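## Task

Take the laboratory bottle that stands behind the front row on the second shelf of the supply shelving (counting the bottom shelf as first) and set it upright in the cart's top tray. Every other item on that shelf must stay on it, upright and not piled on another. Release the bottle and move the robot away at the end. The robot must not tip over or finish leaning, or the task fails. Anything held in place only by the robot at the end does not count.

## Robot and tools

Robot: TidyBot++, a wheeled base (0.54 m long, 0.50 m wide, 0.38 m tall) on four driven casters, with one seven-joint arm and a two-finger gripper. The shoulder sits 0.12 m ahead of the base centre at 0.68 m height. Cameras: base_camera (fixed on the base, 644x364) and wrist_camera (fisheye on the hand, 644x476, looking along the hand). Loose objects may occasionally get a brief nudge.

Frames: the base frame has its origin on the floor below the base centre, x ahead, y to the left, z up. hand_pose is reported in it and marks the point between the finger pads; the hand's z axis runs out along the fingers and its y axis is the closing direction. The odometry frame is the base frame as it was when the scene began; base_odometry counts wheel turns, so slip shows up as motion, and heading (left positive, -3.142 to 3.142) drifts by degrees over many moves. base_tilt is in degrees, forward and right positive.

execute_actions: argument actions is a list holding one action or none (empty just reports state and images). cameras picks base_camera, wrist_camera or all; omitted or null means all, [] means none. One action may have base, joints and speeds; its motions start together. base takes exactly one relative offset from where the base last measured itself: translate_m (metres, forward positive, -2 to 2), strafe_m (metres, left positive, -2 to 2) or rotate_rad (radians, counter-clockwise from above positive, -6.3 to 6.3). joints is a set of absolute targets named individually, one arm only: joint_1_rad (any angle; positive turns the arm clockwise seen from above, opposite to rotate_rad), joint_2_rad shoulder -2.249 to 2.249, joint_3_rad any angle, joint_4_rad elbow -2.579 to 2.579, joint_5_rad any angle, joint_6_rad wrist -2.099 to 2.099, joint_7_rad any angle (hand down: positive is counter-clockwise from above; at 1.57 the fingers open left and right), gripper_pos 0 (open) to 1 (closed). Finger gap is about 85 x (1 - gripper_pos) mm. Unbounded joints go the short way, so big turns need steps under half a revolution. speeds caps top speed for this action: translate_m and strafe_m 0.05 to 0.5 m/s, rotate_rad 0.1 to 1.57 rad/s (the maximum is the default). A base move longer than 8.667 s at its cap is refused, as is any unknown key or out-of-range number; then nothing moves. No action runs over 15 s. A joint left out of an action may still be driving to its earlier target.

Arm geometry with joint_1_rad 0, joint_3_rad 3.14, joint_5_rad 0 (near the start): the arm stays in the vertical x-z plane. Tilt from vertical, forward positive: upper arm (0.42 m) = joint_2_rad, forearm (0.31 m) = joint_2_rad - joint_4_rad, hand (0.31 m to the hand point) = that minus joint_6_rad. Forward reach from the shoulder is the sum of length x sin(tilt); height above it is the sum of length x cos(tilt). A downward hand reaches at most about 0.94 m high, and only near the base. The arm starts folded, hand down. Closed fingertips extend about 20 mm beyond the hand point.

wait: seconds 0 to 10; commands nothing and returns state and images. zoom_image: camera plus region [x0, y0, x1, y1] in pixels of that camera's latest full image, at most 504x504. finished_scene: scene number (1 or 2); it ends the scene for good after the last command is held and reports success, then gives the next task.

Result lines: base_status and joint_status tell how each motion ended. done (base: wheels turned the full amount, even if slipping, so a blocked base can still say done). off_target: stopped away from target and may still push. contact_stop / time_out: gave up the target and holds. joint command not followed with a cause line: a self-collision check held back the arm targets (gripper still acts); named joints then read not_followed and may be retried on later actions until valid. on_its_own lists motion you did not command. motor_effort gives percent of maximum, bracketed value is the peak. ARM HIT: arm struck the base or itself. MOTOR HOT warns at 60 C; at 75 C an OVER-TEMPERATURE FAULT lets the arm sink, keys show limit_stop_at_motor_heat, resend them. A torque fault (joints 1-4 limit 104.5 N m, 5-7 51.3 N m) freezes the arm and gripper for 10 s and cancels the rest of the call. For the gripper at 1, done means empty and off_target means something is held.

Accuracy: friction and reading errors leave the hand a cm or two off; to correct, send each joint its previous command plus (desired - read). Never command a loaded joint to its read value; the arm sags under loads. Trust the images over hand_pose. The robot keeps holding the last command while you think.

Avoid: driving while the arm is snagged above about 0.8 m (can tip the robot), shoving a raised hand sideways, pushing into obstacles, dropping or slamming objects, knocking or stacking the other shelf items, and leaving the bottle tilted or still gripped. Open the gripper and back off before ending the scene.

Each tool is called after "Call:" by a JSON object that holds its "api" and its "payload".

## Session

Call:
{"api": "execute_actions", "payload": {"actions": []}}

Scene clock: 0.00 s.
base_odometry: x=+0.000 y=+0.000 heading=+0.000 (m, m, rad; odometry frame)
base_tilt: forward=+0.1 right=+0.2 (deg)
base_status: not commanded
joint_positions: joint_1_rad=-0.021 joint_2_rad=-0.389 joint_3_rad=+3.161 joint_4_rad=-2.557 joint_5_rad=+0.033 joint_6_rad=-0.875 joint_7_rad=+1.573 gripper_pos=+0.000
joint_status: not commanded
motor_effort: joint_1_rad=+0 joint_2_rad=-2 joint_3_rad=-1 joint_4_rad=+17 joint_5_rad=+0 joint_6_rad=+2 joint_7_rad=-1 (%)
hand_pose: x=+0.2502 y=-0.0054 z=+0.5846 quat_wxyz=(+0.009, +0.999, +0.012, +0.049) (m; base frame)
pictures: base_camera, wrist_camera
camera_calibration (this result's frames):
wrist_camera: T_world_to_cam=[[0.02756, -0.999383, 0.0217634, -0.022379], [-0.997262, -0.0289831, -0.0680373, 0.339237], [0.0686261, -0.0198287, -0.997445, 0.701577], [0, 0, 0, 1]] pos_world=[0.290778, 0.00137829, 0.723353]
Images, in order (width x height): base_camera 644x364, wrist_camera 644x476.

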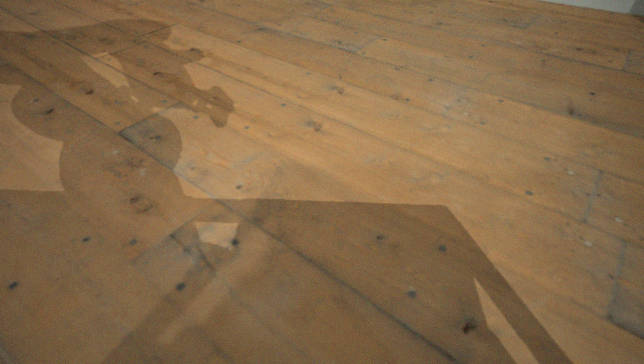

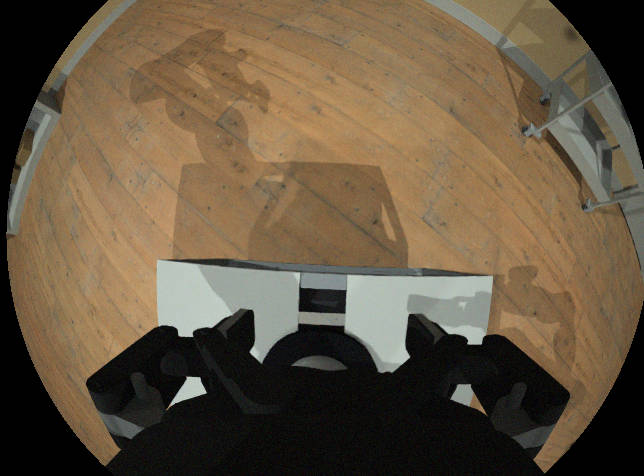

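Call:
{"api": "execute_actions", "payload": {"actions": [{"base":{"rotate_rad":0.95},"joints":{"joint_1_rad":0.0,"joint_2_rad":-0.32,"joint_3_rad":3.13,"joint_4_rad":-2.51,"joint_5_rad":-0.02,"joint_6_rad":0.3}}]}}

Scene clock: 2.00 s.
base_odometry: x=+0.000 y=+0.000 heading=+0.949 (m, m, rad; odometry frame)
base_tilt: forward=+0.1 right=+0.2 (deg)
base_status: done
joint_positions: joint_1_rad=-0.017 joint_2_rad=-0.330 joint_3_rad=+3.148 joint_4_rad=-2.515 joint_5_rad=+0.015 joint_6_rad=+0.300 joint_7_rad=+1.573 gripper_pos=+0.000
joint_status: all done
motor_effort: joint_1_rad=+0(1) joint_2_rad=-8(8) joint_3_rad=+0(0) joint_4_rad=+18(20) joint_5_rad=-1(1) joint_6_rad=+7(8) joint_7_rad=-1(0) (%)
hand_pose: x=+0.5356 y=+0.0073 z=+0.8027 quat_wxyz=(-0.001, +0.809, +0.012, +0.588) (m; base frame)
pictures: base_camera, wrist_camera
camera_calibration (this result's frames):
wrist_camera: T_world_to_cam=[[0.0207149, -0.999652, 0.016318, -0.0143001], [-0.336289, -0.0223373, -0.941494, 0.986146], [0.941531, 0.0140154, -0.336635, -0.0984371], [0, 0, 0, 1]] pos_world=[0.424608, 0.0091124, 0.895546]
Images, in order (width x height): base_camera 644x364, wrist_camera 644x476.

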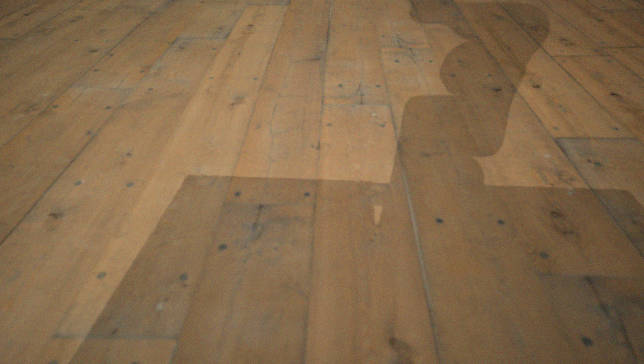

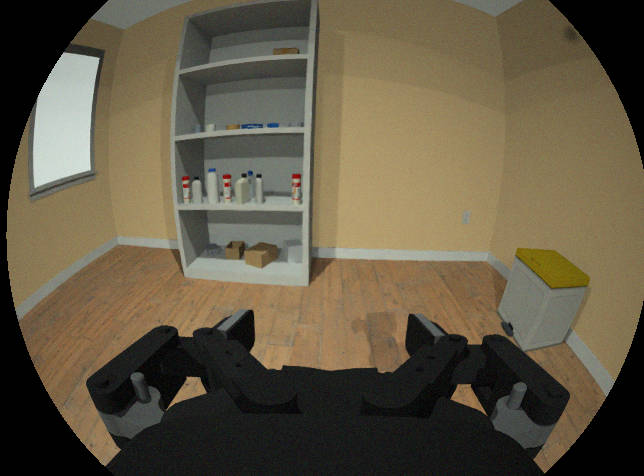

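Call:
{"api": "execute_actions", "payload": {"actions": [{"base":{"translate_m":1.05},"joints":{"joint_6_rad":0.18}}]}}

Call:
{"api": "zoom_image", "payload": {"camera": "wrist_camera", "region": [40, 120, 320, 320]}}

Scene clock: 5.57 s.
base_odometry: x=+0.611 y=+0.854 heading=+0.950 (m, m, rad; odometry frame)
base_tilt: forward=+0.1 right=+0.2 (deg)
base_status: done
joint_positions: joint_1_rad=-0.017 joint_2_rad=-0.324 joint_3_rad=+3.148 joint_4_rad=-2.516 joint_5_rad=+0.014 joint_6_rad=+0.188 joint_7_rad=+1.573 gripper_pos=+0.000
joint_status: all done
motor_effort: joint_1_rad=+0(0) joint_2_rad=-8(10) joint_3_rad=+0(0) joint_4_rad=+18(20) joint_5_rad=-1(0) joint_6_rad=+7(8) joint_7_rad=-1(1) (%)
hand_pose: x=+0.5231 y=+0.0066 z=+0.7669 quat_wxyz=(-0.001, +0.843, +0.012, +0.538) (m; base frame)
pictures: base_camera, wrist_camera
camera_calibration (this result's frames):
wrist_camera: T_world_to_cam=[[0.0210321, -0.999654, 0.0158052, -0.0139318], [-0.446497, -0.0235363, -0.894475, 0.969847], [0.894538, 0.0117557, -0.446838, 0.0103983], [0, 0, 0, 1]] pos_world=[0.424025, 0.00877735, 0.872371]
Images, in order (width x height): base_camera 644x364, wrist_camera 644x476.

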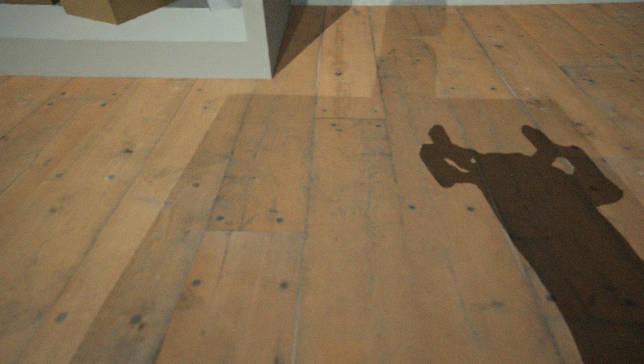

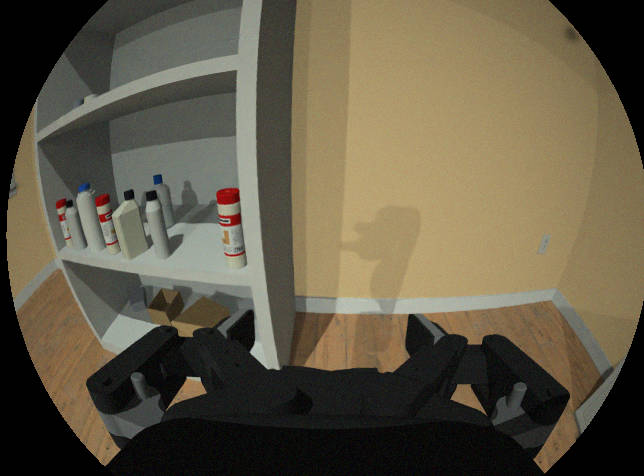

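Region (40, 120, 320, 320) of wrist_camera's 644x476 image, scaled by 1.800; it fills the top 360 rows of this view, and the rest is white.

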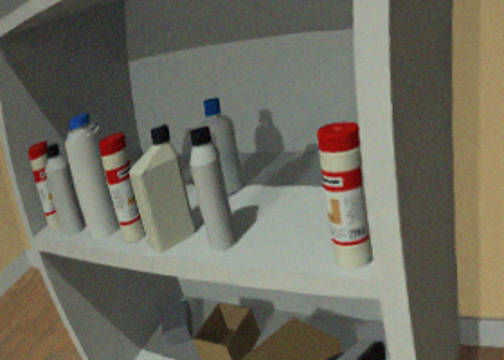

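Call:
{"api": "execute_actions", "payload": {"actions": [{"base":{"strafe_m":0.455},"joints":{"joint_1_rad":0.01,"joint_2_rad":0.475,"joint_4_rad":-2.12,"joint_6_rad":0.62}}]}}

Scene clock: 8.80 s.
base_odometry: x=+0.241 y=+1.119 heading=+0.949 (m, m, rad; odometry frame)
base_tilt: forward=+0.1 right=+0.2 (deg)
base_status: done
joint_positions: joint_1_rad=-0.004 joint_2_rad=+0.472 joint_3_rad=+3.143 joint_4_rad=-2.135 joint_5_rad=+0.013 joint_6_rad=+0.599 joint_7_rad=+1.573 gripper_pos=+0.000
joint_status: all done
motor_effort: joint_1_rad=+0(3) joint_2_rad=-34(36) joint_3_rad=-1(1) joint_4_rad=+13(18) joint_5_rad=-1(1) joint_6_rad=+8(7) joint_7_rad=-1(1) (%)
hand_pose: x=+0.7524 y=+0.0057 z=+0.6545 quat_wxyz=(+0.000, +0.843, +0.009, +0.537) (m; base frame)
pictures: base_camera, wrist_camera
camera_calibration (this result's frames):
wrist_camera: T_world_to_cam=[[0.0160955, -0.999778, 0.0135752, -0.0126976], [-0.449394, -0.0193618, -0.893124, 0.972909], [0.893189, 0.0082747, -0.449606, -0.242092], [0, 0, 0, 1]] pos_world=[0.653658, 0.0081457, 0.760255]
Images, in order (width x height): base_camera 644x364, wrist_camera 644x476.

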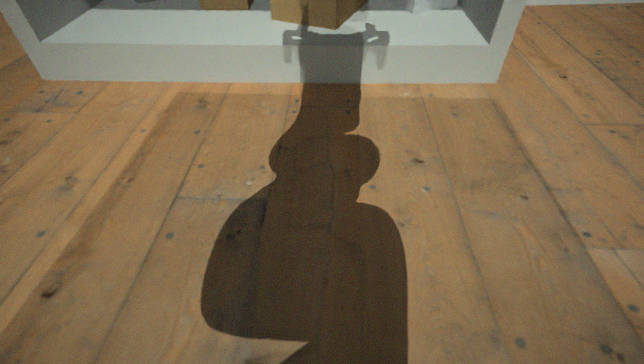

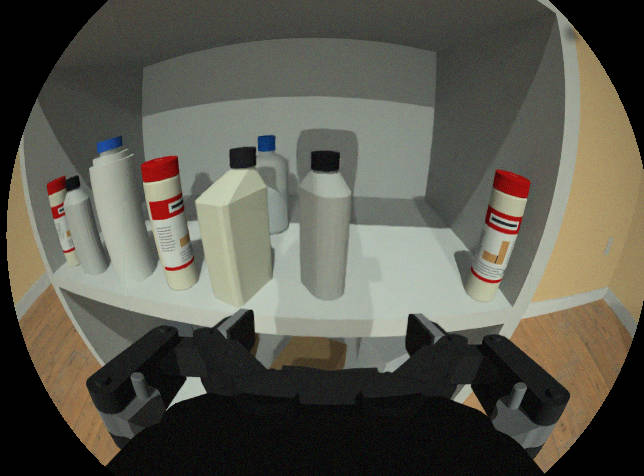

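Call:
{"api": "execute_actions", "payload": {"actions": [{"base":{"translate_m":0.12},"joints":{"joint_1_rad":-0.027},"speeds":{"translate_m":0.2}}], "cameras": ["wrist_camera"]}}

Scene clock: 10.20 s.
base_odometry: x=+0.310 y=+1.217 heading=+0.950 (m, m, rad; odometry frame)
base_tilt: forward=+0.1 right=+0.1 (deg)
base_status: done
joint_positions: joint_1_rad=-0.019 joint_2_rad=+0.472 joint_3_rad=+3.143 joint_4_rad=-2.129 joint_5_rad=+0.013 joint_6_rad=+0.602 joint_7_rad=+1.573 gripper_pos=+0.000
joint_status: all done
motor_effort: joint_1_rad=+0(2) joint_2_rad=-33(36) joint_3_rad=+0(2) joint_4_rad=+13(15) joint_5_rad=+0(1) joint_6_rad=+8(9) joint_7_rad=-1(0) (%)
hand_pose: x=+0.7550 y=+0.0150 z=+0.6578 quat_wxyz=(-0.004, +0.841, +0.015, +0.541) (m; base frame)
pictures: wrist_camera
camera_calibration (this result's frames):
wrist_camera: T_world_to_cam=[[0.030374, -0.999449, 0.0133546, -0.0141087], [-0.441647, -0.0254054, -0.896829, 0.973871], [0.896675, 0.0213423, -0.442175, -0.250661], [0, 0, 0, 1]] pos_world=[0.655297, 0.0159903, 0.762749]
Images, in order (width x height): wrist_camera 644x476.

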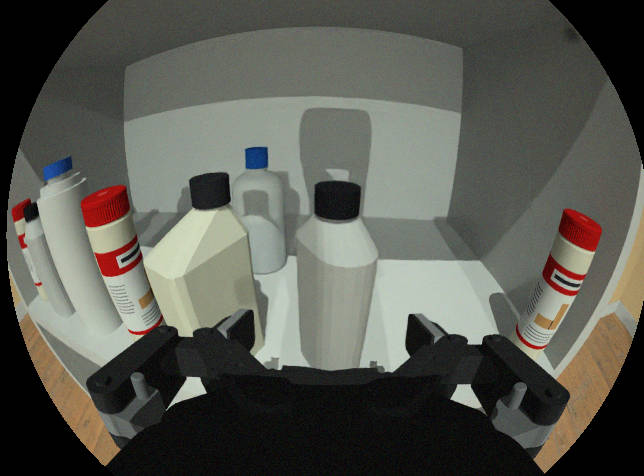

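Call:
{"api": "execute_actions", "payload": {"actions": [{"base":{"translate_m":0.07},"joints":{"joint_2_rad":0.55,"joint_6_rad":0.68},"speeds":{"translate_m":0.07}}], "cameras": ["wrist_camera"]}}

Scene clock: 11.93 s.
base_odometry: x=+0.351 y=+1.274 heading=+0.950 (m, m, rad; odometry frame)
base_tilt: forward=+0.1 right=+0.1 (deg)
base_status: done
joint_positions: joint_1_rad=-0.019 joint_2_rad=+0.548 joint_3_rad=+3.143 joint_4_rad=-2.127 joint_5_rad=+0.013 joint_6_rad=+0.660 joint_7_rad=+1.573 gripper_pos=+0.000
joint_status: all done
motor_effort: joint_1_rad=+0(1) joint_2_rad=-36(39) joint_3_rad=-1(2) joint_4_rad=+11(14) joint_5_rad=+0(1) joint_6_rad=+7(8) joint_7_rad=+0(1) (%)
hand_pose: x=+0.7606 y=+0.0153 z=+0.6264 quat_wxyz=(-0.005, +0.845, +0.015, +0.534) (m; base frame)
pictures: wrist_camera
camera_calibration (this result's frames):
wrist_camera: T_world_to_cam=[[0.0309318, -0.999443, 0.0125478, -0.0134913], [-0.45563, -0.0252727, -0.889811, 0.954439], [0.889632, 0.0218063, -0.456157, -0.25547], [0, 0, 0, 1]] pos_world=[0.662562, 0.0162083, 0.732905]
Images, in order (width x height): wrist_camera 644x476.

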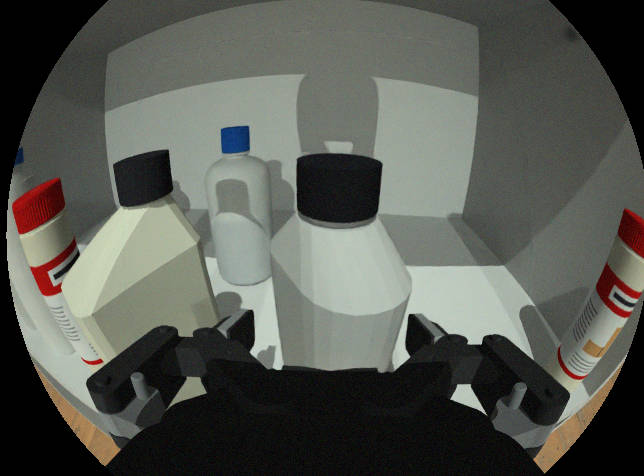

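Call:
{"api": "execute_actions", "payload": {"actions": [{"joints":{"gripper_pos":1}}], "cameras": ["wrist_camera"]}}

Call:
{"api": "execute_actions", "payload": {"actions": [{"joints":{"joint_2_rad":0.485,"joint_4_rad":-2.10,"joint_6_rad":0.68}}], "cameras": ["wrist_camera"]}}

Scene clock: 13.20 s.
base_odometry: x=+0.351 y=+1.274 heading=+0.950 (m, m, rad; odometry frame)
base_tilt: forward=+0.1 right=+0.2 (deg)
base_status: not commanded
joint_positions: joint_1_rad=-0.019 joint_2_rad=+0.547 joint_3_rad=+3.143 joint_4_rad=-2.126 joint_5_rad=+0.011 joint_6_rad=+0.666 joint_7_rad=+1.573 gripper_pos=+0.538
joint_status: gripper_pos off_target (ended at +0.538, target +1.000)
motor_effort: joint_1_rad=-1(1) joint_2_rad=-35(39) joint_3_rad=-1(1) joint_4_rad=+12(15) joint_5_rad=+0(1) joint_6_rad=+6(9) joint_7_rad=-1(0) (%)
hand_pose: x=+0.7616 y=+0.0153 z=+0.6289 quat_wxyz=(-0.005, +0.843, +0.014, +0.537) (m; base frame)
pictures: wrist_camera
camera_calibration (this result's frames):
wrist_camera: T_world_to_cam=[[0.0299637, -0.99948, 0.011885, -0.0124306], [-0.449294, -0.0240891, -0.893059, 0.954308], [0.892881, 0.0214195, -0.449782, -0.261715], [0, 0, 0, 1]] pos_world=[0.662818, 0.0161701, 0.734686]
Images, in order (width x height): wrist_camera 644x476.

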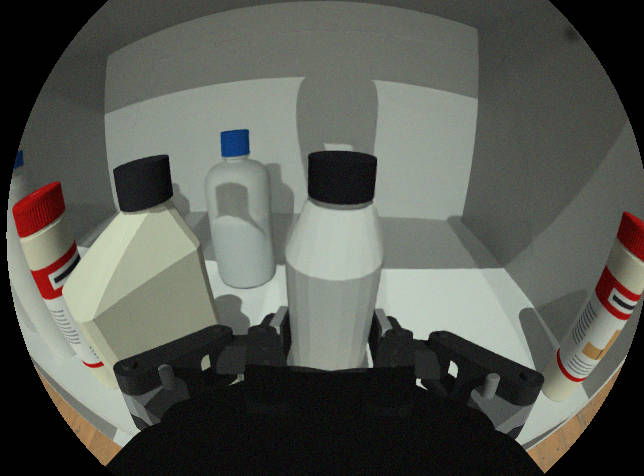

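Scene clock: 14.10 s.
base_odometry: x=+0.351 y=+1.274 heading=+0.950 (m, m, rad; odometry frame)
base_tilt: forward=+0.1 right=+0.2 (deg)
base_status: not commanded
joint_positions: joint_1_rad=-0.019 joint_2_rad=+0.525 joint_3_rad=+3.143 joint_4_rad=-2.126 joint_5_rad=+0.011 joint_6_rad=+0.666 joint_7_rad=+1.573 gripper_pos=+0.538
joint_status: joint_2_rad off_target (ended at +0.525, target +0.485); the others done
motor_effort: joint_1_rad=+0(0) joint_2_rad=-41(42) joint_3_rad=-1(1) joint_4_rad=+16(16) joint_5_rad=+0(1) joint_6_rad=+11(12) joint_7_rad=-1(1) (%)
hand_pose: x=+0.7626 y=+0.0153 z=+0.6431 quat_wxyz=(-0.005, +0.837, +0.014, +0.546) (m; base frame)
pictures: wrist_camera
camera_calibration (this result's frames):
wrist_camera: T_world_to_cam=[[0.0296989, -0.999485, 0.0121233, -0.0125617], [-0.429454, -0.0237112, -0.902777, 0.958573], [0.9026, 0.0216051, -0.429937, -0.276403], [0, 0, 0, 1]] pos_world=[0.661517, 0.0161454, 0.746695]
Images, in order (width x height): wrist_camera 644x476.

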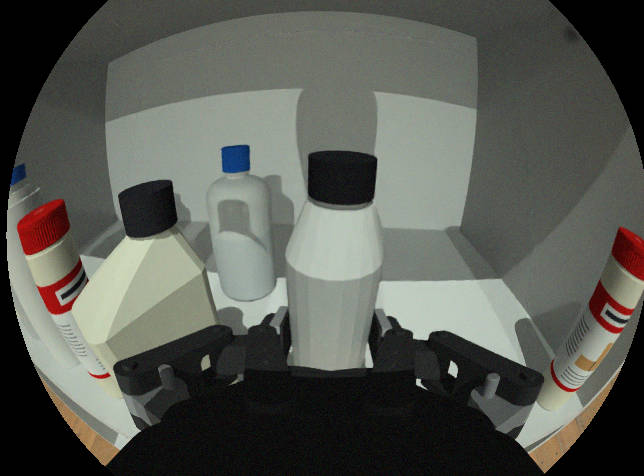

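Call:
{"api": "execute_actions", "payload": {"actions": [{"base":{"strafe_m":-0.125},"speeds":{"strafe_m":0.1}}], "cameras": ["wrist_camera"]}}

Scene clock: 16.03 s.
base_odometry: x=+0.453 y=+1.202 heading=+0.950 (m, m, rad; odometry frame)
base_tilt: forward=+0.1 right=+0.2 (deg)
base_status: done
joint_positions: joint_1_rad=-0.023 joint_2_rad=+0.525 joint_3_rad=+3.142 joint_4_rad=-2.126 joint_5_rad=+0.011 joint_6_rad=+0.666 joint_7_rad=+1.573 gripper_pos=+0.538
joint_status: not commanded
motor_effort: joint_1_rad=-1(3) joint_2_rad=-41(42) joint_3_rad=-1(3) joint_4_rad=+16(16) joint_5_rad=-1(2) joint_6_rad=+11(12) joint_7_rad=-1(1) (%)
hand_pose: x=+0.7626 y=+0.0174 z=+0.6433 quat_wxyz=(-0.006, +0.837, +0.015, +0.546) (m; base frame)
pictures: wrist_camera
camera_calibration (this result's frames):
wrist_camera: T_world_to_cam=[[0.032656, -0.999398, 0.0117324, -0.0123889], [-0.429157, -0.0246225, -0.902894, 0.958621], [0.90264, 0.0244499, -0.429702, -0.276567], [0, 0, 0, 1]] pos_world=[0.661443, 0.0179842, 0.746837]
Images, in order (width x height): wrist_camera 644x476.

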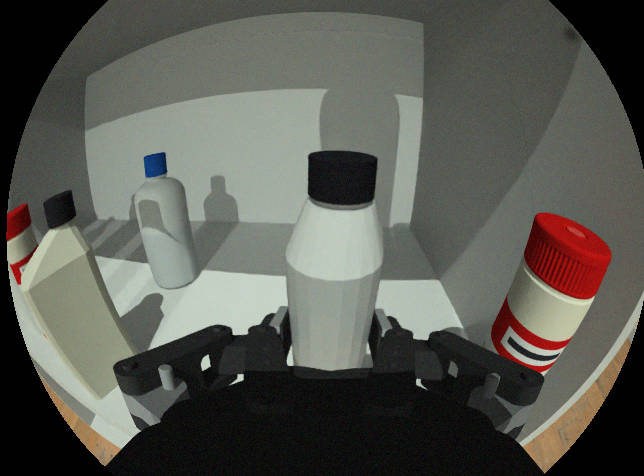

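Call:
{"api": "execute_actions", "payload": {"actions": [{"joints":{"joint_2_rad":0.537}}], "cameras": []}}

Scene clock: 16.87 s.
base_odometry: x=+0.453 y=+1.202 heading=+0.950 (m, m, rad; odometry frame)
base_tilt: forward=+0.1 right=+0.2 (deg)
base_status: not commanded
joint_positions: joint_1_rad=-0.023 joint_2_rad=+0.549 joint_3_rad=+3.142 joint_4_rad=-2.124 joint_5_rad=+0.011 joint_6_rad=+0.668 joint_7_rad=+1.573 gripper_pos=+0.538
joint_status: all done
motor_effort: joint_1_rad=+0(0) joint_2_rad=-40(41) joint_3_rad=-1(1) joint_4_rad=+15(16) joint_5_rad=+0(1) joint_6_rad=+10(11) joint_7_rad=-1(1) (%)
hand_pose: x=+0.7629 y=+0.0175 z=+0.6292 quat_wxyz=(-0.006, +0.843, +0.015, +0.538) (m; base frame)
pictures: none
No camera images: the call's "cameras" was empty. Leave "cameras" out to get every camera's image.

Call:
{"api": "execute_actions", "payload": {"actions": [{"joints":{"gripper_pos":0.25,"joint_4_rad":-2.12,"joint_2_rad":0.55}}], "cameras": ["wrist_camera"]}}

Scene clock: 17.93 s.
base_odometry: x=+0.453 y=+1.202 heading=+0.950 (m, m, rad; odometry frame)
base_tilt: forward=+0.1 right=+0.2 (deg)
base_status: not commanded
joint_positions: joint_1_rad=-0.023 joint_2_rad=+0.550 joint_3_rad=+3.142 joint_4_rad=-2.123 joint_5_rad=+0.011 joint_6_rad=+0.668 joint_7_rad=+1.573 gripper_pos=+0.250
joint_status: all done
motor_effort: joint_1_rad=+0(0) joint_2_rad=-36(40) joint_3_rad=-1(1) joint_4_rad=+12(15) joint_5_rad=-1(1) joint_6_rad=+7(10) joint_7_rad=-1(1) (%)
hand_pose: x=+0.7629 y=+0.0175 z=+0.6287 quat_wxyz=(-0.006, +0.843, +0.015, +0.538) (m; base frame)
pictures: wrist_camera
camera_calibration (this result's frames):
wrist_camera: T_world_to_cam=[[0.0329056, -0.999392, 0.0115068, -0.0122648], [-0.447392, -0.0250238, -0.893988, 0.953956], [0.893733, 0.0242692, -0.447943, -0.264901], [0, 0, 0, 1]] pos_world=[0.663946, 0.0180432, 0.734305]
Images, in order (width x height): wrist_camera 644x476.

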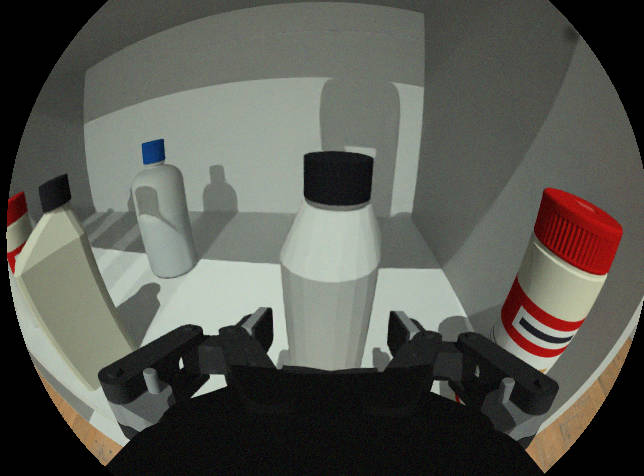

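Call:
{"api": "execute_actions", "payload": {"actions": [{"base":{"translate_m":-0.15},"speeds":{"translate_m":0.2}}], "cameras": []}}

Call:
{"api": "execute_actions", "payload": {"actions": [{"base":{"strafe_m":-0.508},"joints":{"gripper_pos":0,"joint_1_rad":0.0,"joint_2_rad":0.25,"joint_4_rad":-1.9,"joint_6_rad":0.15}}], "cameras": []}}

Call:
{"api": "execute_actions", "payload": {"actions": [{"base":{"rotate_rad":0.6}}], "cameras": []}}

Call:
{"api": "execute_actions", "payload": {"actions": [{"joints":{"joint_2_rad":0.66,"joint_4_rad":-1.285,"joint_6_rad":-0.06}}]}}

Scene clock: 19.90 s.
base_odometry: x=+0.366 y=+1.079 heading=+0.950 (m, m, rad; odometry frame)
base_tilt: forward=+0.1 right=+0.2 (deg)
base_status: done
joint_positions: joint_1_rad=-0.023 joint_2_rad=+0.550 joint_3_rad=+3.142 joint_4_rad=-2.123 joint_5_rad=+0.011 joint_6_rad=+0.668 joint_7_rad=+1.573 gripper_pos=+0.250
joint_status: not commanded
motor_effort: joint_1_rad=+0(1) joint_2_rad=-37(38) joint_3_rad=-1(1) joint_4_rad=+12(13) joint_5_rad=-1(1) joint_6_rad=+8(8) joint_7_rad=-1(0) (%)
hand_pose: x=+0.7631 y=+0.0175 z=+0.6288 quat_wxyz=(-0.006, +0.843, +0.015, +0.538) (m; base frame)
pictures: none
No camera images: the call's "cameras" was empty. Leave "cameras" out to get every camera's image.

Scene clock: 22.27 s.
base_odometry: x=+0.779 y=+0.784 heading=+0.950 (m, m, rad; odometry frame)
base_tilt: forward=+0.1 right=+0.2 (deg)
base_status: done
joint_positions: joint_1_rad=-0.005 joint_2_rad=+0.247 joint_3_rad=+3.142 joint_4_rad=-1.907 joint_5_rad=+0.011 joint_6_rad=+0.170 joint_7_rad=+1.573 gripper_pos=+0.000
joint_status: all done
motor_effort: joint_1_rad=-1(3) joint_2_rad=-31(38) joint_3_rad=-1(2) joint_4_rad=+19(19) joint_5_rad=+0(1) joint_6_rad=+8(8) joint_7_rad=-1(1) (%)
hand_pose: x=+0.7692 y=+0.0049 z=+0.7917 quat_wxyz=(+0.001, +0.837, +0.008, +0.547) (m; base frame)
pictures: none
No camera images: the call's "cameras" was empty. Leave "cameras" out to get every camera's image.

Scene clock: 23.97 s.
base_odometry: x=+0.779 y=+0.784 heading=+1.549 (m, m, rad; odometry frame)
base_tilt: forward=+0.1 right=+0.2 (deg)
base_status: done
joint_positions: joint_1_rad=-0.009 joint_2_rad=+0.247 joint_3_rad=+3.131 joint_4_rad=-1.907 joint_5_rad=+0.011 joint_6_rad=+0.170 joint_7_rad=+1.573 gripper_pos=+0.000
joint_status: not commanded
motor_effort: joint_1_rad=+0(4) joint_2_rad=-32(33) joint_3_rad=-1(2) joint_4_rad=+18(19) joint_5_rad=+0(1) joint_6_rad=+7(7) joint_7_rad=-1(0) (%)
hand_pose: x=+0.7689 y=+0.0138 z=+0.7917 quat_wxyz=(-0.004, +0.837, +0.013, +0.547) (m; base frame)
pictures: none
No camera images: the call's "cameras" was empty. Leave "cameras" out to get every camera's image.

Scene clock: 25.83 s.
base_odometry: x=+0.779 y=+0.784 heading=+1.549 (m, m, rad; odometry frame)
base_tilt: forward=+0.1 right=+0.2 (deg)
base_status: not commanded
joint_positions: joint_1_rad=-0.009 joint_2_rad=+0.656 joint_3_rad=+3.131 joint_4_rad=-1.301 joint_5_rad=+0.011 joint_6_rad=-0.040 joint_7_rad=+1.573 gripper_pos=+0.000
joint_status: all done
motor_effort: joint_1_rad=+0(0) joint_2_rad=-48(50) joint_3_rad=-1(1) joint_4_rad=+20(20) joint_5_rad=-1(0) joint_6_rad=+8(7) joint_7_rad=-1(1) (%)
hand_pose: x=+0.9501 y=+0.0148 z=+0.7685 quat_wxyz=(-0.004, +0.840, +0.011, +0.542) (m; base frame)
pictures: base_camera, wrist_camera
camera_calibration (this result's frames):
wrist_camera: T_world_to_cam=[[0.0224113, -0.999699, 0.00993508, -0.0115521], [-0.439525, -0.018778, -0.898034, 1.15812], [0.897951, 0.0157594, -0.439813, -0.379644], [0, 0, 0, 1]] pos_world=[0.850183, 0.0161815, 0.873173]
Images, in order (width x height): base_camera 644x364, wrist_camera 644x476.

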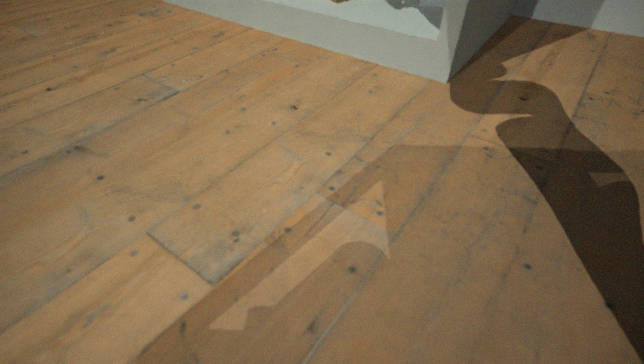

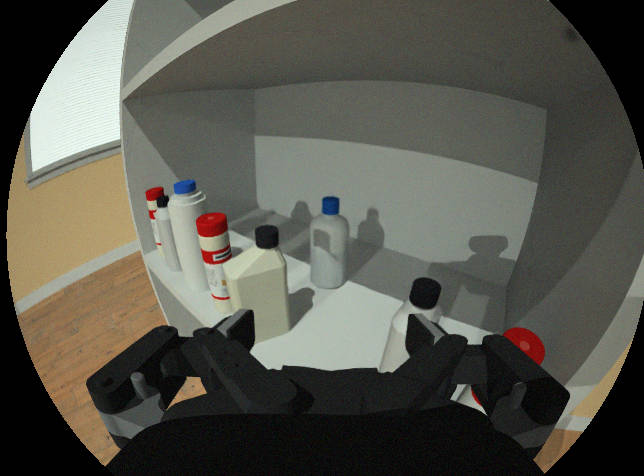

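Call:
{"api": "execute_actions", "payload": {"actions": [{"base":{"translate_m":0.28},"speeds":{"translate_m":0.15}}], "cameras": ["wrist_camera"]}}

Scene clock: 28.50 s.
base_odometry: x=+0.785 y=+1.064 heading=+1.550 (m, m, rad; odometry frame)
base_tilt: forward=+0.1 right=+0.2 (deg)
base_status: done
joint_positions: joint_1_rad=-0.009 joint_2_rad=+0.657 joint_3_rad=+3.131 joint_4_rad=-1.298 joint_5_rad=+0.011 joint_6_rad=-0.042 joint_7_rad=+1.573 gripper_pos=+0.000
joint_status: not commanded
motor_effort: joint_1_rad=+0(1) joint_2_rad=-49(51) joint_3_rad=-1(2) joint_4_rad=+20(21) joint_5_rad=+0(1) joint_6_rad=+7(7) joint_7_rad=+0(0) (%)
hand_pose: x=+0.9507 y=+0.0146 z=+0.7688 quat_wxyz=(-0.004, +0.840, +0.011, +0.542) (m; base frame)
pictures: wrist_camera
camera_calibration (this result's frames):
wrist_camera: T_world_to_cam=[[0.0222455, -0.999703, 0.00993447, -0.0115308], [-0.439454, -0.0187033, -0.89807, 1.15861], [0.897989, 0.0156123, -0.43974, -0.380118], [0, 0, 0, 1]] pos_world=[0.850757, 0.016077, 0.873478]
Images, in order (width x height): wrist_camera 644x476.

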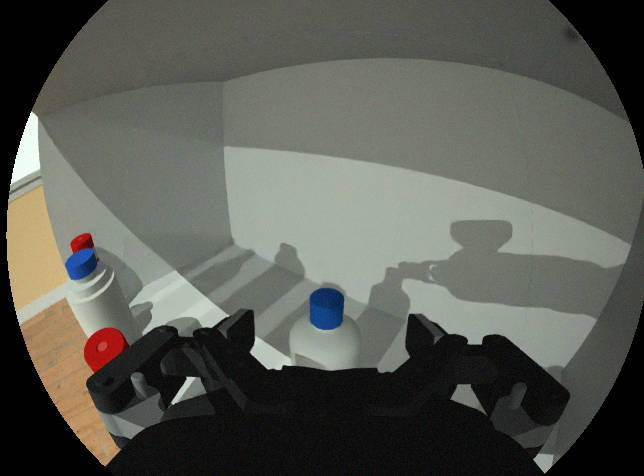

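Call:
{"api": "execute_actions", "payload": {"actions": [{"base":{"translate_m":0.082},"joints":{"joint_2_rad":0.70,"joint_4_rad":-1.33,"joint_6_rad":0.04},"speeds":{"translate_m":0.08}}], "cameras": []}}

Call:
{"api": "execute_actions", "payload": {"actions": [{"joints":{"joint_2_rad":0.76,"joint_4_rad":-1.395,"joint_6_rad":0.165}}], "cameras": ["wrist_camera"]}}

Scene clock: 31.40 s.
base_odometry: x=+0.786 y=+1.146 heading=+1.551 (m, m, rad; odometry frame)
base_tilt: forward=+0.1 right=+0.2 (deg)
base_status: done
joint_positions: joint_1_rad=-0.009 joint_2_rad=+0.697 joint_3_rad=+3.131 joint_4_rad=-1.319 joint_5_rad=+0.011 joint_6_rad=+0.023 joint_7_rad=+1.573 gripper_pos=+0.000
joint_status: all done
motor_effort: joint_1_rad=+0(3) joint_2_rad=-48(51) joint_3_rad=-1(2) joint_4_rad=+19(21) joint_5_rad=+0(0) joint_6_rad=+8(8) joint_7_rad=+0(0) (%)
hand_pose: x=+0.9565 y=+0.0148 z=+0.7413 quat_wxyz=(-0.004, +0.840, +0.010, +0.543) (m; base frame)
pictures: none
No camera images: the call's "cameras" was empty. Leave "cameras" out to get every camera's image.

Scene clock: 32.37 s.
base_odometry: x=+0.786 y=+1.146 heading=+1.551 (m, m, rad; odometry frame)
base_tilt: forward=+0.1 right=+0.2 (deg)
base_status: not commanded
joint_positions: joint_1_rad=-0.009 joint_2_rad=+0.762 joint_3_rad=+3.131 joint_4_rad=-1.385 joint_5_rad=+0.011 joint_6_rad=+0.148 joint_7_rad=+1.573 gripper_pos=+0.000
joint_status: all done
motor_effort: joint_1_rad=+0(1) joint_2_rad=-50(54) joint_3_rad=-1(1) joint_4_rad=+19(20) joint_5_rad=-1(0) joint_6_rad=+7(8) joint_7_rad=-1(1) (%)
hand_pose: x=+0.9559 y=+0.0152 z=+0.6857 quat_wxyz=(-0.005, +0.841, +0.010, +0.541) (m; base frame)
pictures: wrist_camera
camera_calibration (this result's frames):
wrist_camera: T_world_to_cam=[[0.0232926, -0.999695, 0.00815973, -0.0100407], [-0.442089, -0.0176204, -0.896798, 1.08793], [0.896669, 0.0172814, -0.442364, -0.418345], [0, 0, 0, 1]] pos_world=[0.85631, 0.0163616, 0.790671]
Images, in order (width x height): wrist_camera 644x476.

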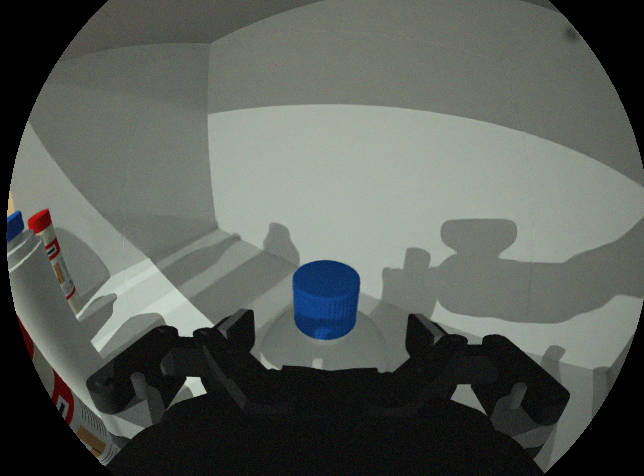

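Call:
{"api": "execute_actions", "payload": {"actions": [{"joints":{"joint_1_rad":-0.023,"joint_2_rad":0.81,"joint_4_rad":-1.40,"joint_6_rad":0.18}}], "cameras": ["wrist_camera"]}}

Scene clock: 33.50 s.
base_odometry: x=+0.786 y=+1.146 heading=+1.551 (m, m, rad; odometry frame)
base_tilt: forward=+0.1 right=+0.2 (deg)
base_status: not commanded
joint_positions: joint_1_rad=-0.011 joint_2_rad=+0.807 joint_3_rad=+3.131 joint_4_rad=-1.390 joint_5_rad=+0.011 joint_6_rad=+0.160 joint_7_rad=+1.573 gripper_pos=+0.000
joint_status: all done
motor_effort: joint_1_rad=+0(1) joint_2_rad=-51(52) joint_3_rad=-1(1) joint_4_rad=+19(19) joint_5_rad=-1(0) joint_6_rad=+7(8) joint_7_rad=-1(1) (%)
hand_pose: x=+0.9556 y=+0.0175 z=+0.6493 quat_wxyz=(-0.005, +0.851, +0.012, +0.525) (m; base frame)
pictures: wrist_camera
camera_calibration (this result's frames):
wrist_camera: T_world_to_cam=[[0.0262976, -0.999626, 0.00747864, -0.00990295], [-0.474641, -0.01907, -0.879973, 1.07542], [0.879786, 0.0195915, -0.474965, -0.396876], [0, 0, 0, 1]] pos_world=[0.859864, 0.0183844, 0.757908]
Images, in order (width x height): wrist_camera 644x476.

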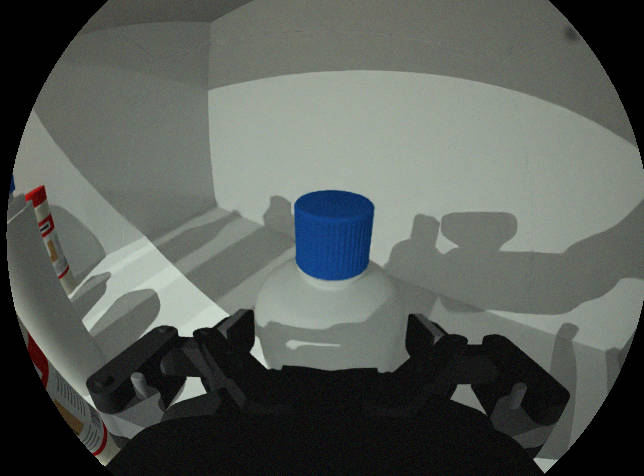

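Call:
{"api": "execute_actions", "payload": {"actions": [{"joints":{"joint_2_rad":0.828}}], "cameras": []}}

Call:
{"api": "execute_actions", "payload": {"actions": [{"joints":{"gripper_pos":1}}], "cameras": ["wrist_camera"]}}

Scene clock: 34.30 s.
base_odometry: x=+0.786 y=+1.146 heading=+1.551 (m, m, rad; odometry frame)
base_tilt: forward=+0.1 right=+0.2 (deg)
base_status: not commanded
joint_positions: joint_1_rad=-0.011 joint_2_rad=+0.818 joint_3_rad=+3.131 joint_4_rad=-1.390 joint_5_rad=+0.011 joint_6_rad=+0.161 joint_7_rad=+1.573 gripper_pos=+0.000
joint_status: all done
motor_effort: joint_1_rad=+0(0) joint_2_rad=-51(53) joint_3_rad=-1(1) joint_4_rad=+18(19) joint_5_rad=-1(0) joint_6_rad=+8(8) joint_7_rad=-1(0) (%)
hand_pose: x=+0.9552 y=+0.0175 z=+0.6398 quat_wxyz=(-0.005, +0.854, +0.012, +0.520) (m; base frame)
pictures: none
No camera images: the call's "cameras" was empty. Leave "cameras" out to get every camera's image.

Scene clock: 35.40 s.
base_odometry: x=+0.786 y=+1.146 heading=+1.551 (m, m, rad; odometry frame)
base_tilt: forward=+0.1 right=+0.2 (deg)
base_status: not commanded
joint_positions: joint_1_rad=-0.011 joint_2_rad=+0.818 joint_3_rad=+3.131 joint_4_rad=-1.390 joint_5_rad=+0.011 joint_6_rad=+0.164 joint_7_rad=+1.573 gripper_pos=+0.191
joint_status: gripper_pos off_target (ended at +0.191, target +1.000)
motor_effort: joint_1_rad=-1(0) joint_2_rad=-49(52) joint_3_rad=-1(1) joint_4_rad=+17(19) joint_5_rad=+0(0) joint_6_rad=+7(8) joint_7_rad=-1(0) (%)
hand_pose: x=+0.9556 y=+0.0175 z=+0.6405 quat_wxyz=(-0.005, +0.853, +0.012, +0.522) (m; base frame)
pictures: wrist_camera
camera_calibration (this result's frames):
wrist_camera: T_world_to_cam=[[0.0264256, -0.999624, 0.00728722, -0.00976529], [-0.481668, -0.0191202, -0.876145, 1.07194], [0.875955, 0.0196426, -0.481992, -0.392973], [0, 0, 0, 1]] pos_world=[0.860805, 0.0184532, 0.749839]
Images, in order (width x height): wrist_camera 644x476.

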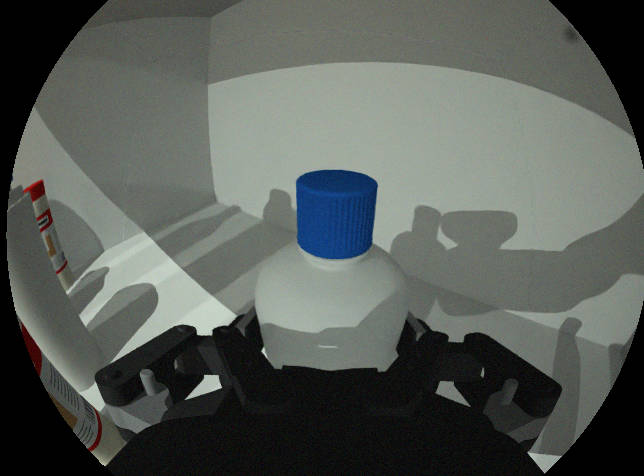

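Call:
{"api": "execute_actions", "payload": {"actions": [{"joints":{"joint_1_rad":0.018,"joint_2_rad":0.615,"joint_4_rad":-1.27,"joint_6_rad":-0.02}}], "cameras": ["wrist_camera"]}}

Scene clock: 37.27 s.
base_odometry: x=+0.786 y=+1.146 heading=+1.551 (m, m, rad; odometry frame)
base_tilt: forward=+0.1 right=+0.1 (deg)
base_status: not commanded
joint_positions: joint_1_rad=+0.002 joint_2_rad=+0.646 joint_3_rad=+3.131 joint_4_rad=-1.293 joint_5_rad=+0.011 joint_6_rad=-0.023 joint_7_rad=+1.573 gripper_pos=+0.191
joint_status: all done
motor_effort: joint_1_rad=+0(0) joint_2_rad=-55(64) joint_3_rad=-1(1) joint_4_rad=+25(25) joint_5_rad=-1(0) joint_6_rad=+10(11) joint_7_rad=-1(0) (%)
hand_pose: x=+0.9533 y=+0.0054 z=+0.7862 quat_wxyz=(-0.001, +0.831, +0.006, +0.556) (m; base frame)
pictures: wrist_camera
camera_calibration (this result's frames):
wrist_camera: T_world_to_cam=[[0.0108257, -0.99989, 0.0101105, -0.010212], [-0.408318, -0.0136501, -0.912738, 1.15703], [0.912776, 0.00575274, -0.408421, -0.413299], [0, 0, 0, 1]] pos_world=[0.849796, 0.0079603, 0.88737]
Images, in order (width x height): wrist_camera 644x476.

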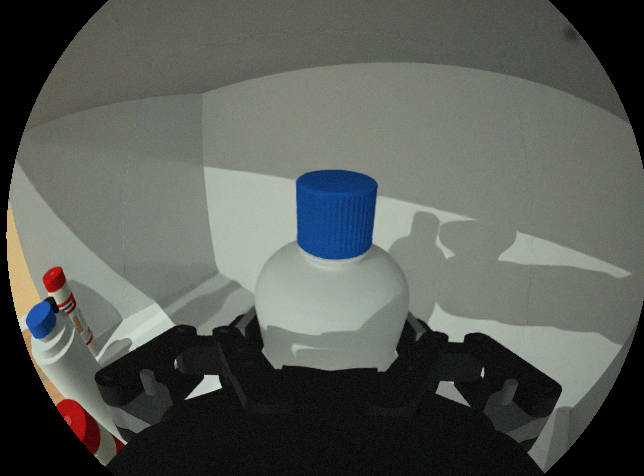

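Call:
{"api": "execute_actions", "payload": {"actions": [{"base":{"translate_m":-0.5},"speeds":{"translate_m":0.18}}], "cameras": ["wrist_camera"]}}

Scene clock: 40.87 s.
base_odometry: x=+0.777 y=+0.646 heading=+1.552 (m, m, rad; odometry frame)
base_tilt: forward=+0.1 right=+0.1 (deg)
base_status: done
joint_positions: joint_1_rad=+0.006 joint_2_rad=+0.647 joint_3_rad=+3.131 joint_4_rad=-1.293 joint_5_rad=+0.011 joint_6_rad=-0.025 joint_7_rad=+1.573 gripper_pos=+0.191
joint_status: not commanded
motor_effort: joint_1_rad=-1(3) joint_2_rad=-55(58) joint_3_rad=-1(3) joint_4_rad=+25(26) joint_5_rad=-1(1) joint_6_rad=+10(11) joint_7_rad=-1(1) (%)
hand_pose: x=+0.9532 y=+0.0024 z=+0.7844 quat_wxyz=(+0.000, +0.832, +0.004, +0.555) (m; base frame)
pictures: wrist_camera
camera_calibration (this result's frames):
wrist_camera: T_world_to_cam=[[0.00723655, -0.999923, 0.0100887, -0.00977693], [-0.411667, -0.0121734, -0.911253, 1.15729], [0.911305, 0.00244112, -0.411724, -0.409953], [0, 0, 0, 1]] pos_world=[0.850083, 0.00531274, 0.885898]
Images, in order (width x height): wrist_camera 644x476.

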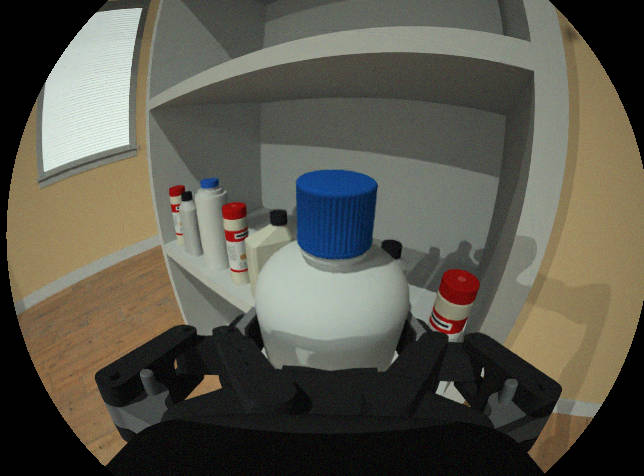

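Call:
{"api": "execute_actions", "payload": {"actions": [{"joints":{"joint_1_rad":0.0,"joint_2_rad":-0.15,"joint_3_rad":3.14,"joint_4_rad":-1.6,"joint_6_rad":-0.55}}], "cameras": []}}

Call:
{"api": "execute_actions", "payload": {"actions": [{"base":{"rotate_rad":-2.173},"speeds":{"rotate_rad":1.1}}]}}

Scene clock: 43.20 s.
base_odometry: x=+0.777 y=+0.646 heading=+1.552 (m, m, rad; odometry frame)
base_tilt: forward=+0.1 right=+0.2 (deg)
base_status: not commanded
joint_positions: joint_1_rad=+0.006 joint_2_rad=-0.127 joint_3_rad=+3.131 joint_4_rad=-1.610 joint_5_rad=+0.011 joint_6_rad=-0.554 joint_7_rad=+1.573 gripper_pos=+0.191
joint_status: all done
motor_effort: joint_1_rad=+0(0) joint_2_rad=-23(58) joint_3_rad=+0(2) joint_4_rad=+26(27) joint_5_rad=-1(1) joint_6_rad=+10(11) joint_7_rad=-1(0) (%)
hand_pose: x=+0.6567 y=+0.0022 z=+0.9870 quat_wxyz=(+0.005, +0.851, +0.005, +0.525) (m; base frame)
pictures: none
No camera images: the call's "cameras" was empty. Leave "cameras" out to get every camera's image.

Scene clock: 46.17 s.
base_odometry: x=+0.777 y=+0.646 heading=-0.621 (m, m, rad; odometry frame)
base_tilt: forward=+0.1 right=+0.2 (deg)
base_status: done
joint_positions: joint_1_rad=+0.002 joint_2_rad=-0.127 joint_3_rad=+3.135 joint_4_rad=-1.610 joint_5_rad=+0.009 joint_6_rad=-0.554 joint_7_rad=+1.573 gripper_pos=+0.191
joint_status: not commanded
motor_effort: joint_1_rad=+0(2) joint_2_rad=-24(26) joint_3_rad=+0(3) joint_4_rad=+26(26) joint_5_rad=+0(0) joint_6_rad=+11(10) joint_7_rad=+0(0) (%)
hand_pose: x=+0.6567 y=+0.0023 z=+0.9869 quat_wxyz=(+0.004, +0.851, +0.005, +0.525) (m; base frame)
pictures: base_camera, wrist_camera
camera_calibration (this result's frames):
wrist_camera: T_world_to_cam=[[0.00488886, -0.999859, 0.0160909, -0.0141989], [-0.475476, -0.01648, -0.879574, 1.23043], [0.879715, -0.0033507, -0.475489, 0.0272981], [0, 0, 0, 1]] pos_world=[0.561095, 0.0061721, 1.09546]
Images, in order (width x height): base_camera 644x364, wrist_camera 644x476.

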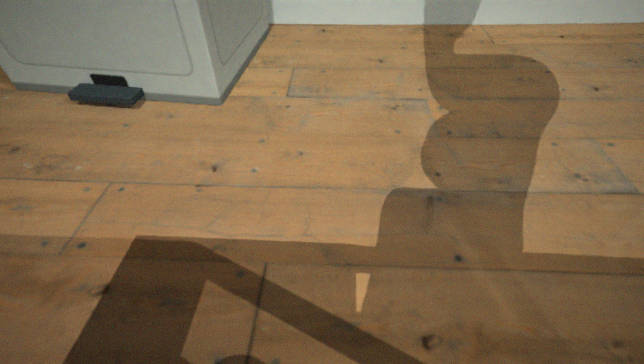

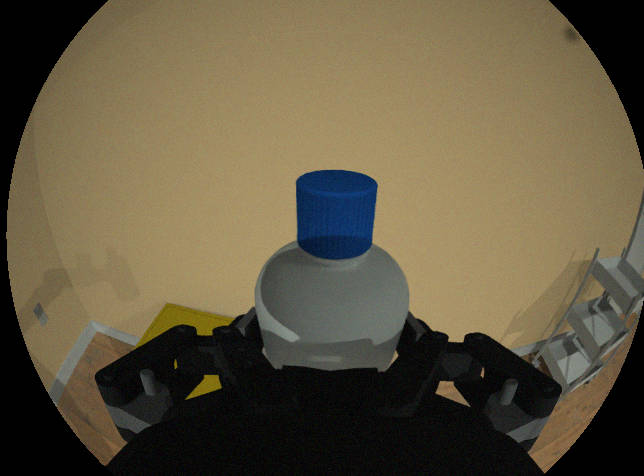

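Call:
{"api": "execute_actions", "payload": {"actions": [{"base":{"strafe_m":-1.38},"speeds":{"strafe_m":0.45}}]}}

Scene clock: 50.57 s.
base_odometry: x=-0.027 y=-0.476 heading=-0.621 (m, m, rad; odometry frame)
base_tilt: forward=+0.1 right=+0.2 (deg)
base_status: done
joint_positions: joint_1_rad=+0.002 joint_2_rad=-0.127 joint_3_rad=+3.135 joint_4_rad=-1.611 joint_5_rad=+0.009 joint_6_rad=-0.554 joint_7_rad=+1.573 gripper_pos=+0.191
joint_status: not commanded
motor_effort: joint_1_rad=-1(3) joint_2_rad=-24(25) joint_3_rad=-1(3) joint_4_rad=+26(27) joint_5_rad=+0(1) joint_6_rad=+10(10) joint_7_rad=-1(1) (%)
hand_pose: x=+0.6567 y=+0.0025 z=+0.9869 quat_wxyz=(+0.004, +0.851, +0.005, +0.525) (m; base frame)
pictures: base_camera, wrist_camera
camera_calibration (this result's frames):
wrist_camera: T_world_to_cam=[[0.00510813, -0.999867, 0.0154898, -0.0135638], [-0.475486, -0.0160554, -0.879577, 1.23043], [0.879708, -0.00287219, -0.475505, 0.0273151], [0, 0, 0, 1]] pos_world=[0.561095, 0.00627162, 1.09546]
Images, in order (width x height): base_camera 644x364, wrist_camera 644x476.

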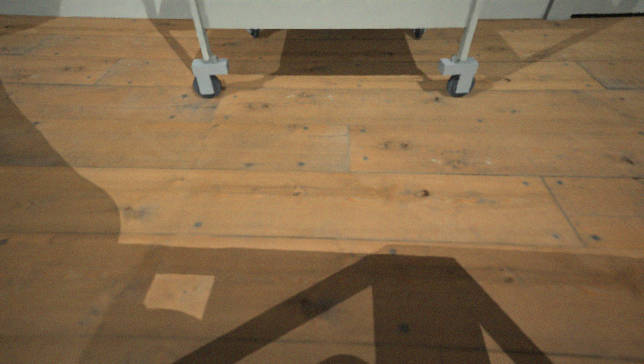

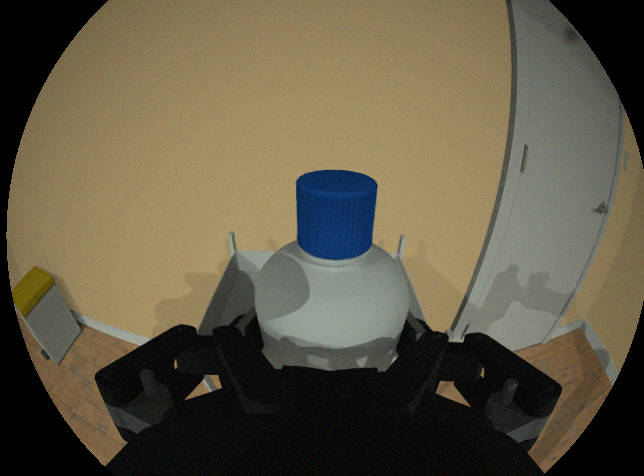

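Call:
{"api": "execute_actions", "payload": {"actions": [{"base":{"translate_m":0.34},"speeds":{"translate_m":0.3}}], "cameras": ["base_camera"]}}

Call:
{"api": "execute_actions", "payload": {"actions": [{"joints":{"joint_2_rad":-0.04,"joint_4_rad":-2.09,"joint_6_rad":0.085}}], "cameras": ["wrist_camera"]}}

Scene clock: 52.87 s.
base_odometry: x=+0.250 y=-0.674 heading=-0.622 (m, m, rad; odometry frame)
base_tilt: forward=+0.1 right=+0.1 (deg)
base_status: done
joint_positions: joint_1_rad=+0.002 joint_2_rad=-0.126 joint_3_rad=+3.135 joint_4_rad=-1.612 joint_5_rad=+0.009 joint_6_rad=-0.555 joint_7_rad=+1.573 gripper_pos=+0.191
joint_status: not commanded
motor_effort: joint_1_rad=+0(1) joint_2_rad=-24(27) joint_3_rad=-1(1) joint_4_rad=+26(27) joint_5_rad=-1(0) joint_6_rad=+11(11) joint_7_rad=-1(1) (%)
hand_pose: x=+0.6569 y=+0.0024 z=+0.9846 quat_wxyz=(+0.004, +0.852, +0.005, +0.523) (m; base frame)
pictures: base_camera
Images, in order (width x height): base_camera 644x364.

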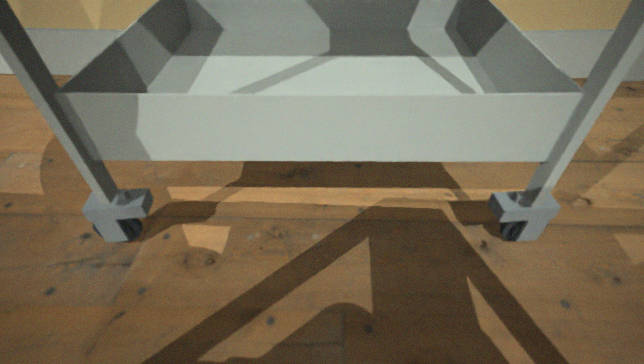

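Scene clock: 54.60 s.
base_odometry: x=+0.250 y=-0.674 heading=-0.622 (m, m, rad; odometry frame)
base_tilt: forward=+0.1 right=+0.2 (deg)
base_status: not commanded
joint_positions: joint_1_rad=+0.002 joint_2_rad=-0.024 joint_3_rad=+3.135 joint_4_rad=-2.104 joint_5_rad=+0.009 joint_6_rad=+0.045 joint_7_rad=+1.573 gripper_pos=+0.191
joint_status: all done
motor_effort: joint_1_rad=-1(0) joint_2_rad=-25(27) joint_3_rad=+0(0) joint_4_rad=+23(26) joint_5_rad=-1(0) joint_6_rad=+11(11) joint_7_rad=-1(1) (%)
hand_pose: x=+0.6617 y=+0.0038 z=+0.8098 quat_wxyz=(+0.002, +0.851, +0.006, +0.525) (m; base frame)
pictures: wrist_camera
camera_calibration (this result's frames):
wrist_camera: T_world_to_cam=[[0.010061, -0.999855, 0.0137719, -0.0113997], [-0.474221, -0.0168962, -0.880244, 1.07679], [0.880348, 0.00232519, -0.474322, -0.0627157], [0, 0, 0, 1]] pos_world=[0.565963, 0.00694139, 0.918247]
Images, in order (width x height): wrist_camera 644x476.

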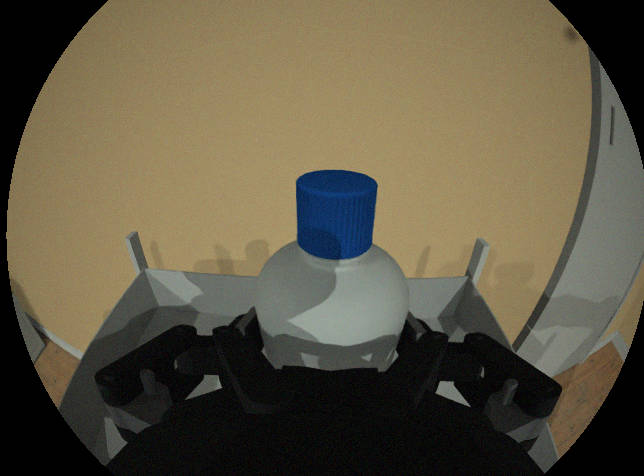

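Call:
{"api": "execute_actions", "payload": {"actions": [{"joints":{"joint_2_rad":-0.02,"joint_4_rad":-2.19,"joint_6_rad":0.195}}], "cameras": []}}

Call:
{"api": "execute_actions", "payload": {"actions": [{"joints":{"joint_4_rad":-2.24,"joint_6_rad":0.24}}], "cameras": []}}

Scene clock: 55.70 s.
base_odometry: x=+0.250 y=-0.674 heading=-0.622 (m, m, rad; odometry frame)
base_tilt: forward=+0.1 right=+0.1 (deg)
base_status: not commanded
joint_positions: joint_1_rad=+0.002 joint_2_rad=-0.007 joint_3_rad=+3.135 joint_4_rad=-2.205 joint_5_rad=+0.009 joint_6_rad=+0.153 joint_7_rad=+1.573 gripper_pos=+0.191
joint_status: all done
motor_effort: joint_1_rad=+0(0) joint_2_rad=-25(26) joint_3_rad=+0(0) joint_4_rad=+22(23) joint_5_rad=+0(1) joint_6_rad=+11(10) joint_7_rad=-1(1) (%)
hand_pose: x=+0.6473 y=+0.0040 z=+0.7760 quat_wxyz=(+0.001, +0.853, +0.007, +0.521) (m; base frame)
pictures: none
No camera images: the call's "cameras" was empty. Leave "cameras" out to get every camera's image.

Scene clock: 56.47 s.
base_odometry: x=+0.250 y=-0.674 heading=-0.622 (m, m, rad; odometry frame)
base_tilt: forward=+0.1 right=+0.2 (deg)
base_status: not commanded
joint_positions: joint_1_rad=+0.002 joint_2_rad=-0.007 joint_3_rad=+3.135 joint_4_rad=-2.251 joint_5_rad=+0.009 joint_6_rad=+0.200 joint_7_rad=+1.573 gripper_pos=+0.191
joint_status: all done
motor_effort: joint_1_rad=+0(0) joint_2_rad=-24(25) joint_3_rad=+0(0) joint_4_rad=+21(23) joint_5_rad=+0(0) joint_6_rad=+10(12) joint_7_rad=-1(1) (%)
hand_pose: x=+0.6389 y=+0.0041 z=+0.7651 quat_wxyz=(+0.001, +0.853, +0.007, +0.522) (m; base frame)
pictures: none
No camera images: the call's "cameras" was empty. Leave "cameras" out to get every camera's image.


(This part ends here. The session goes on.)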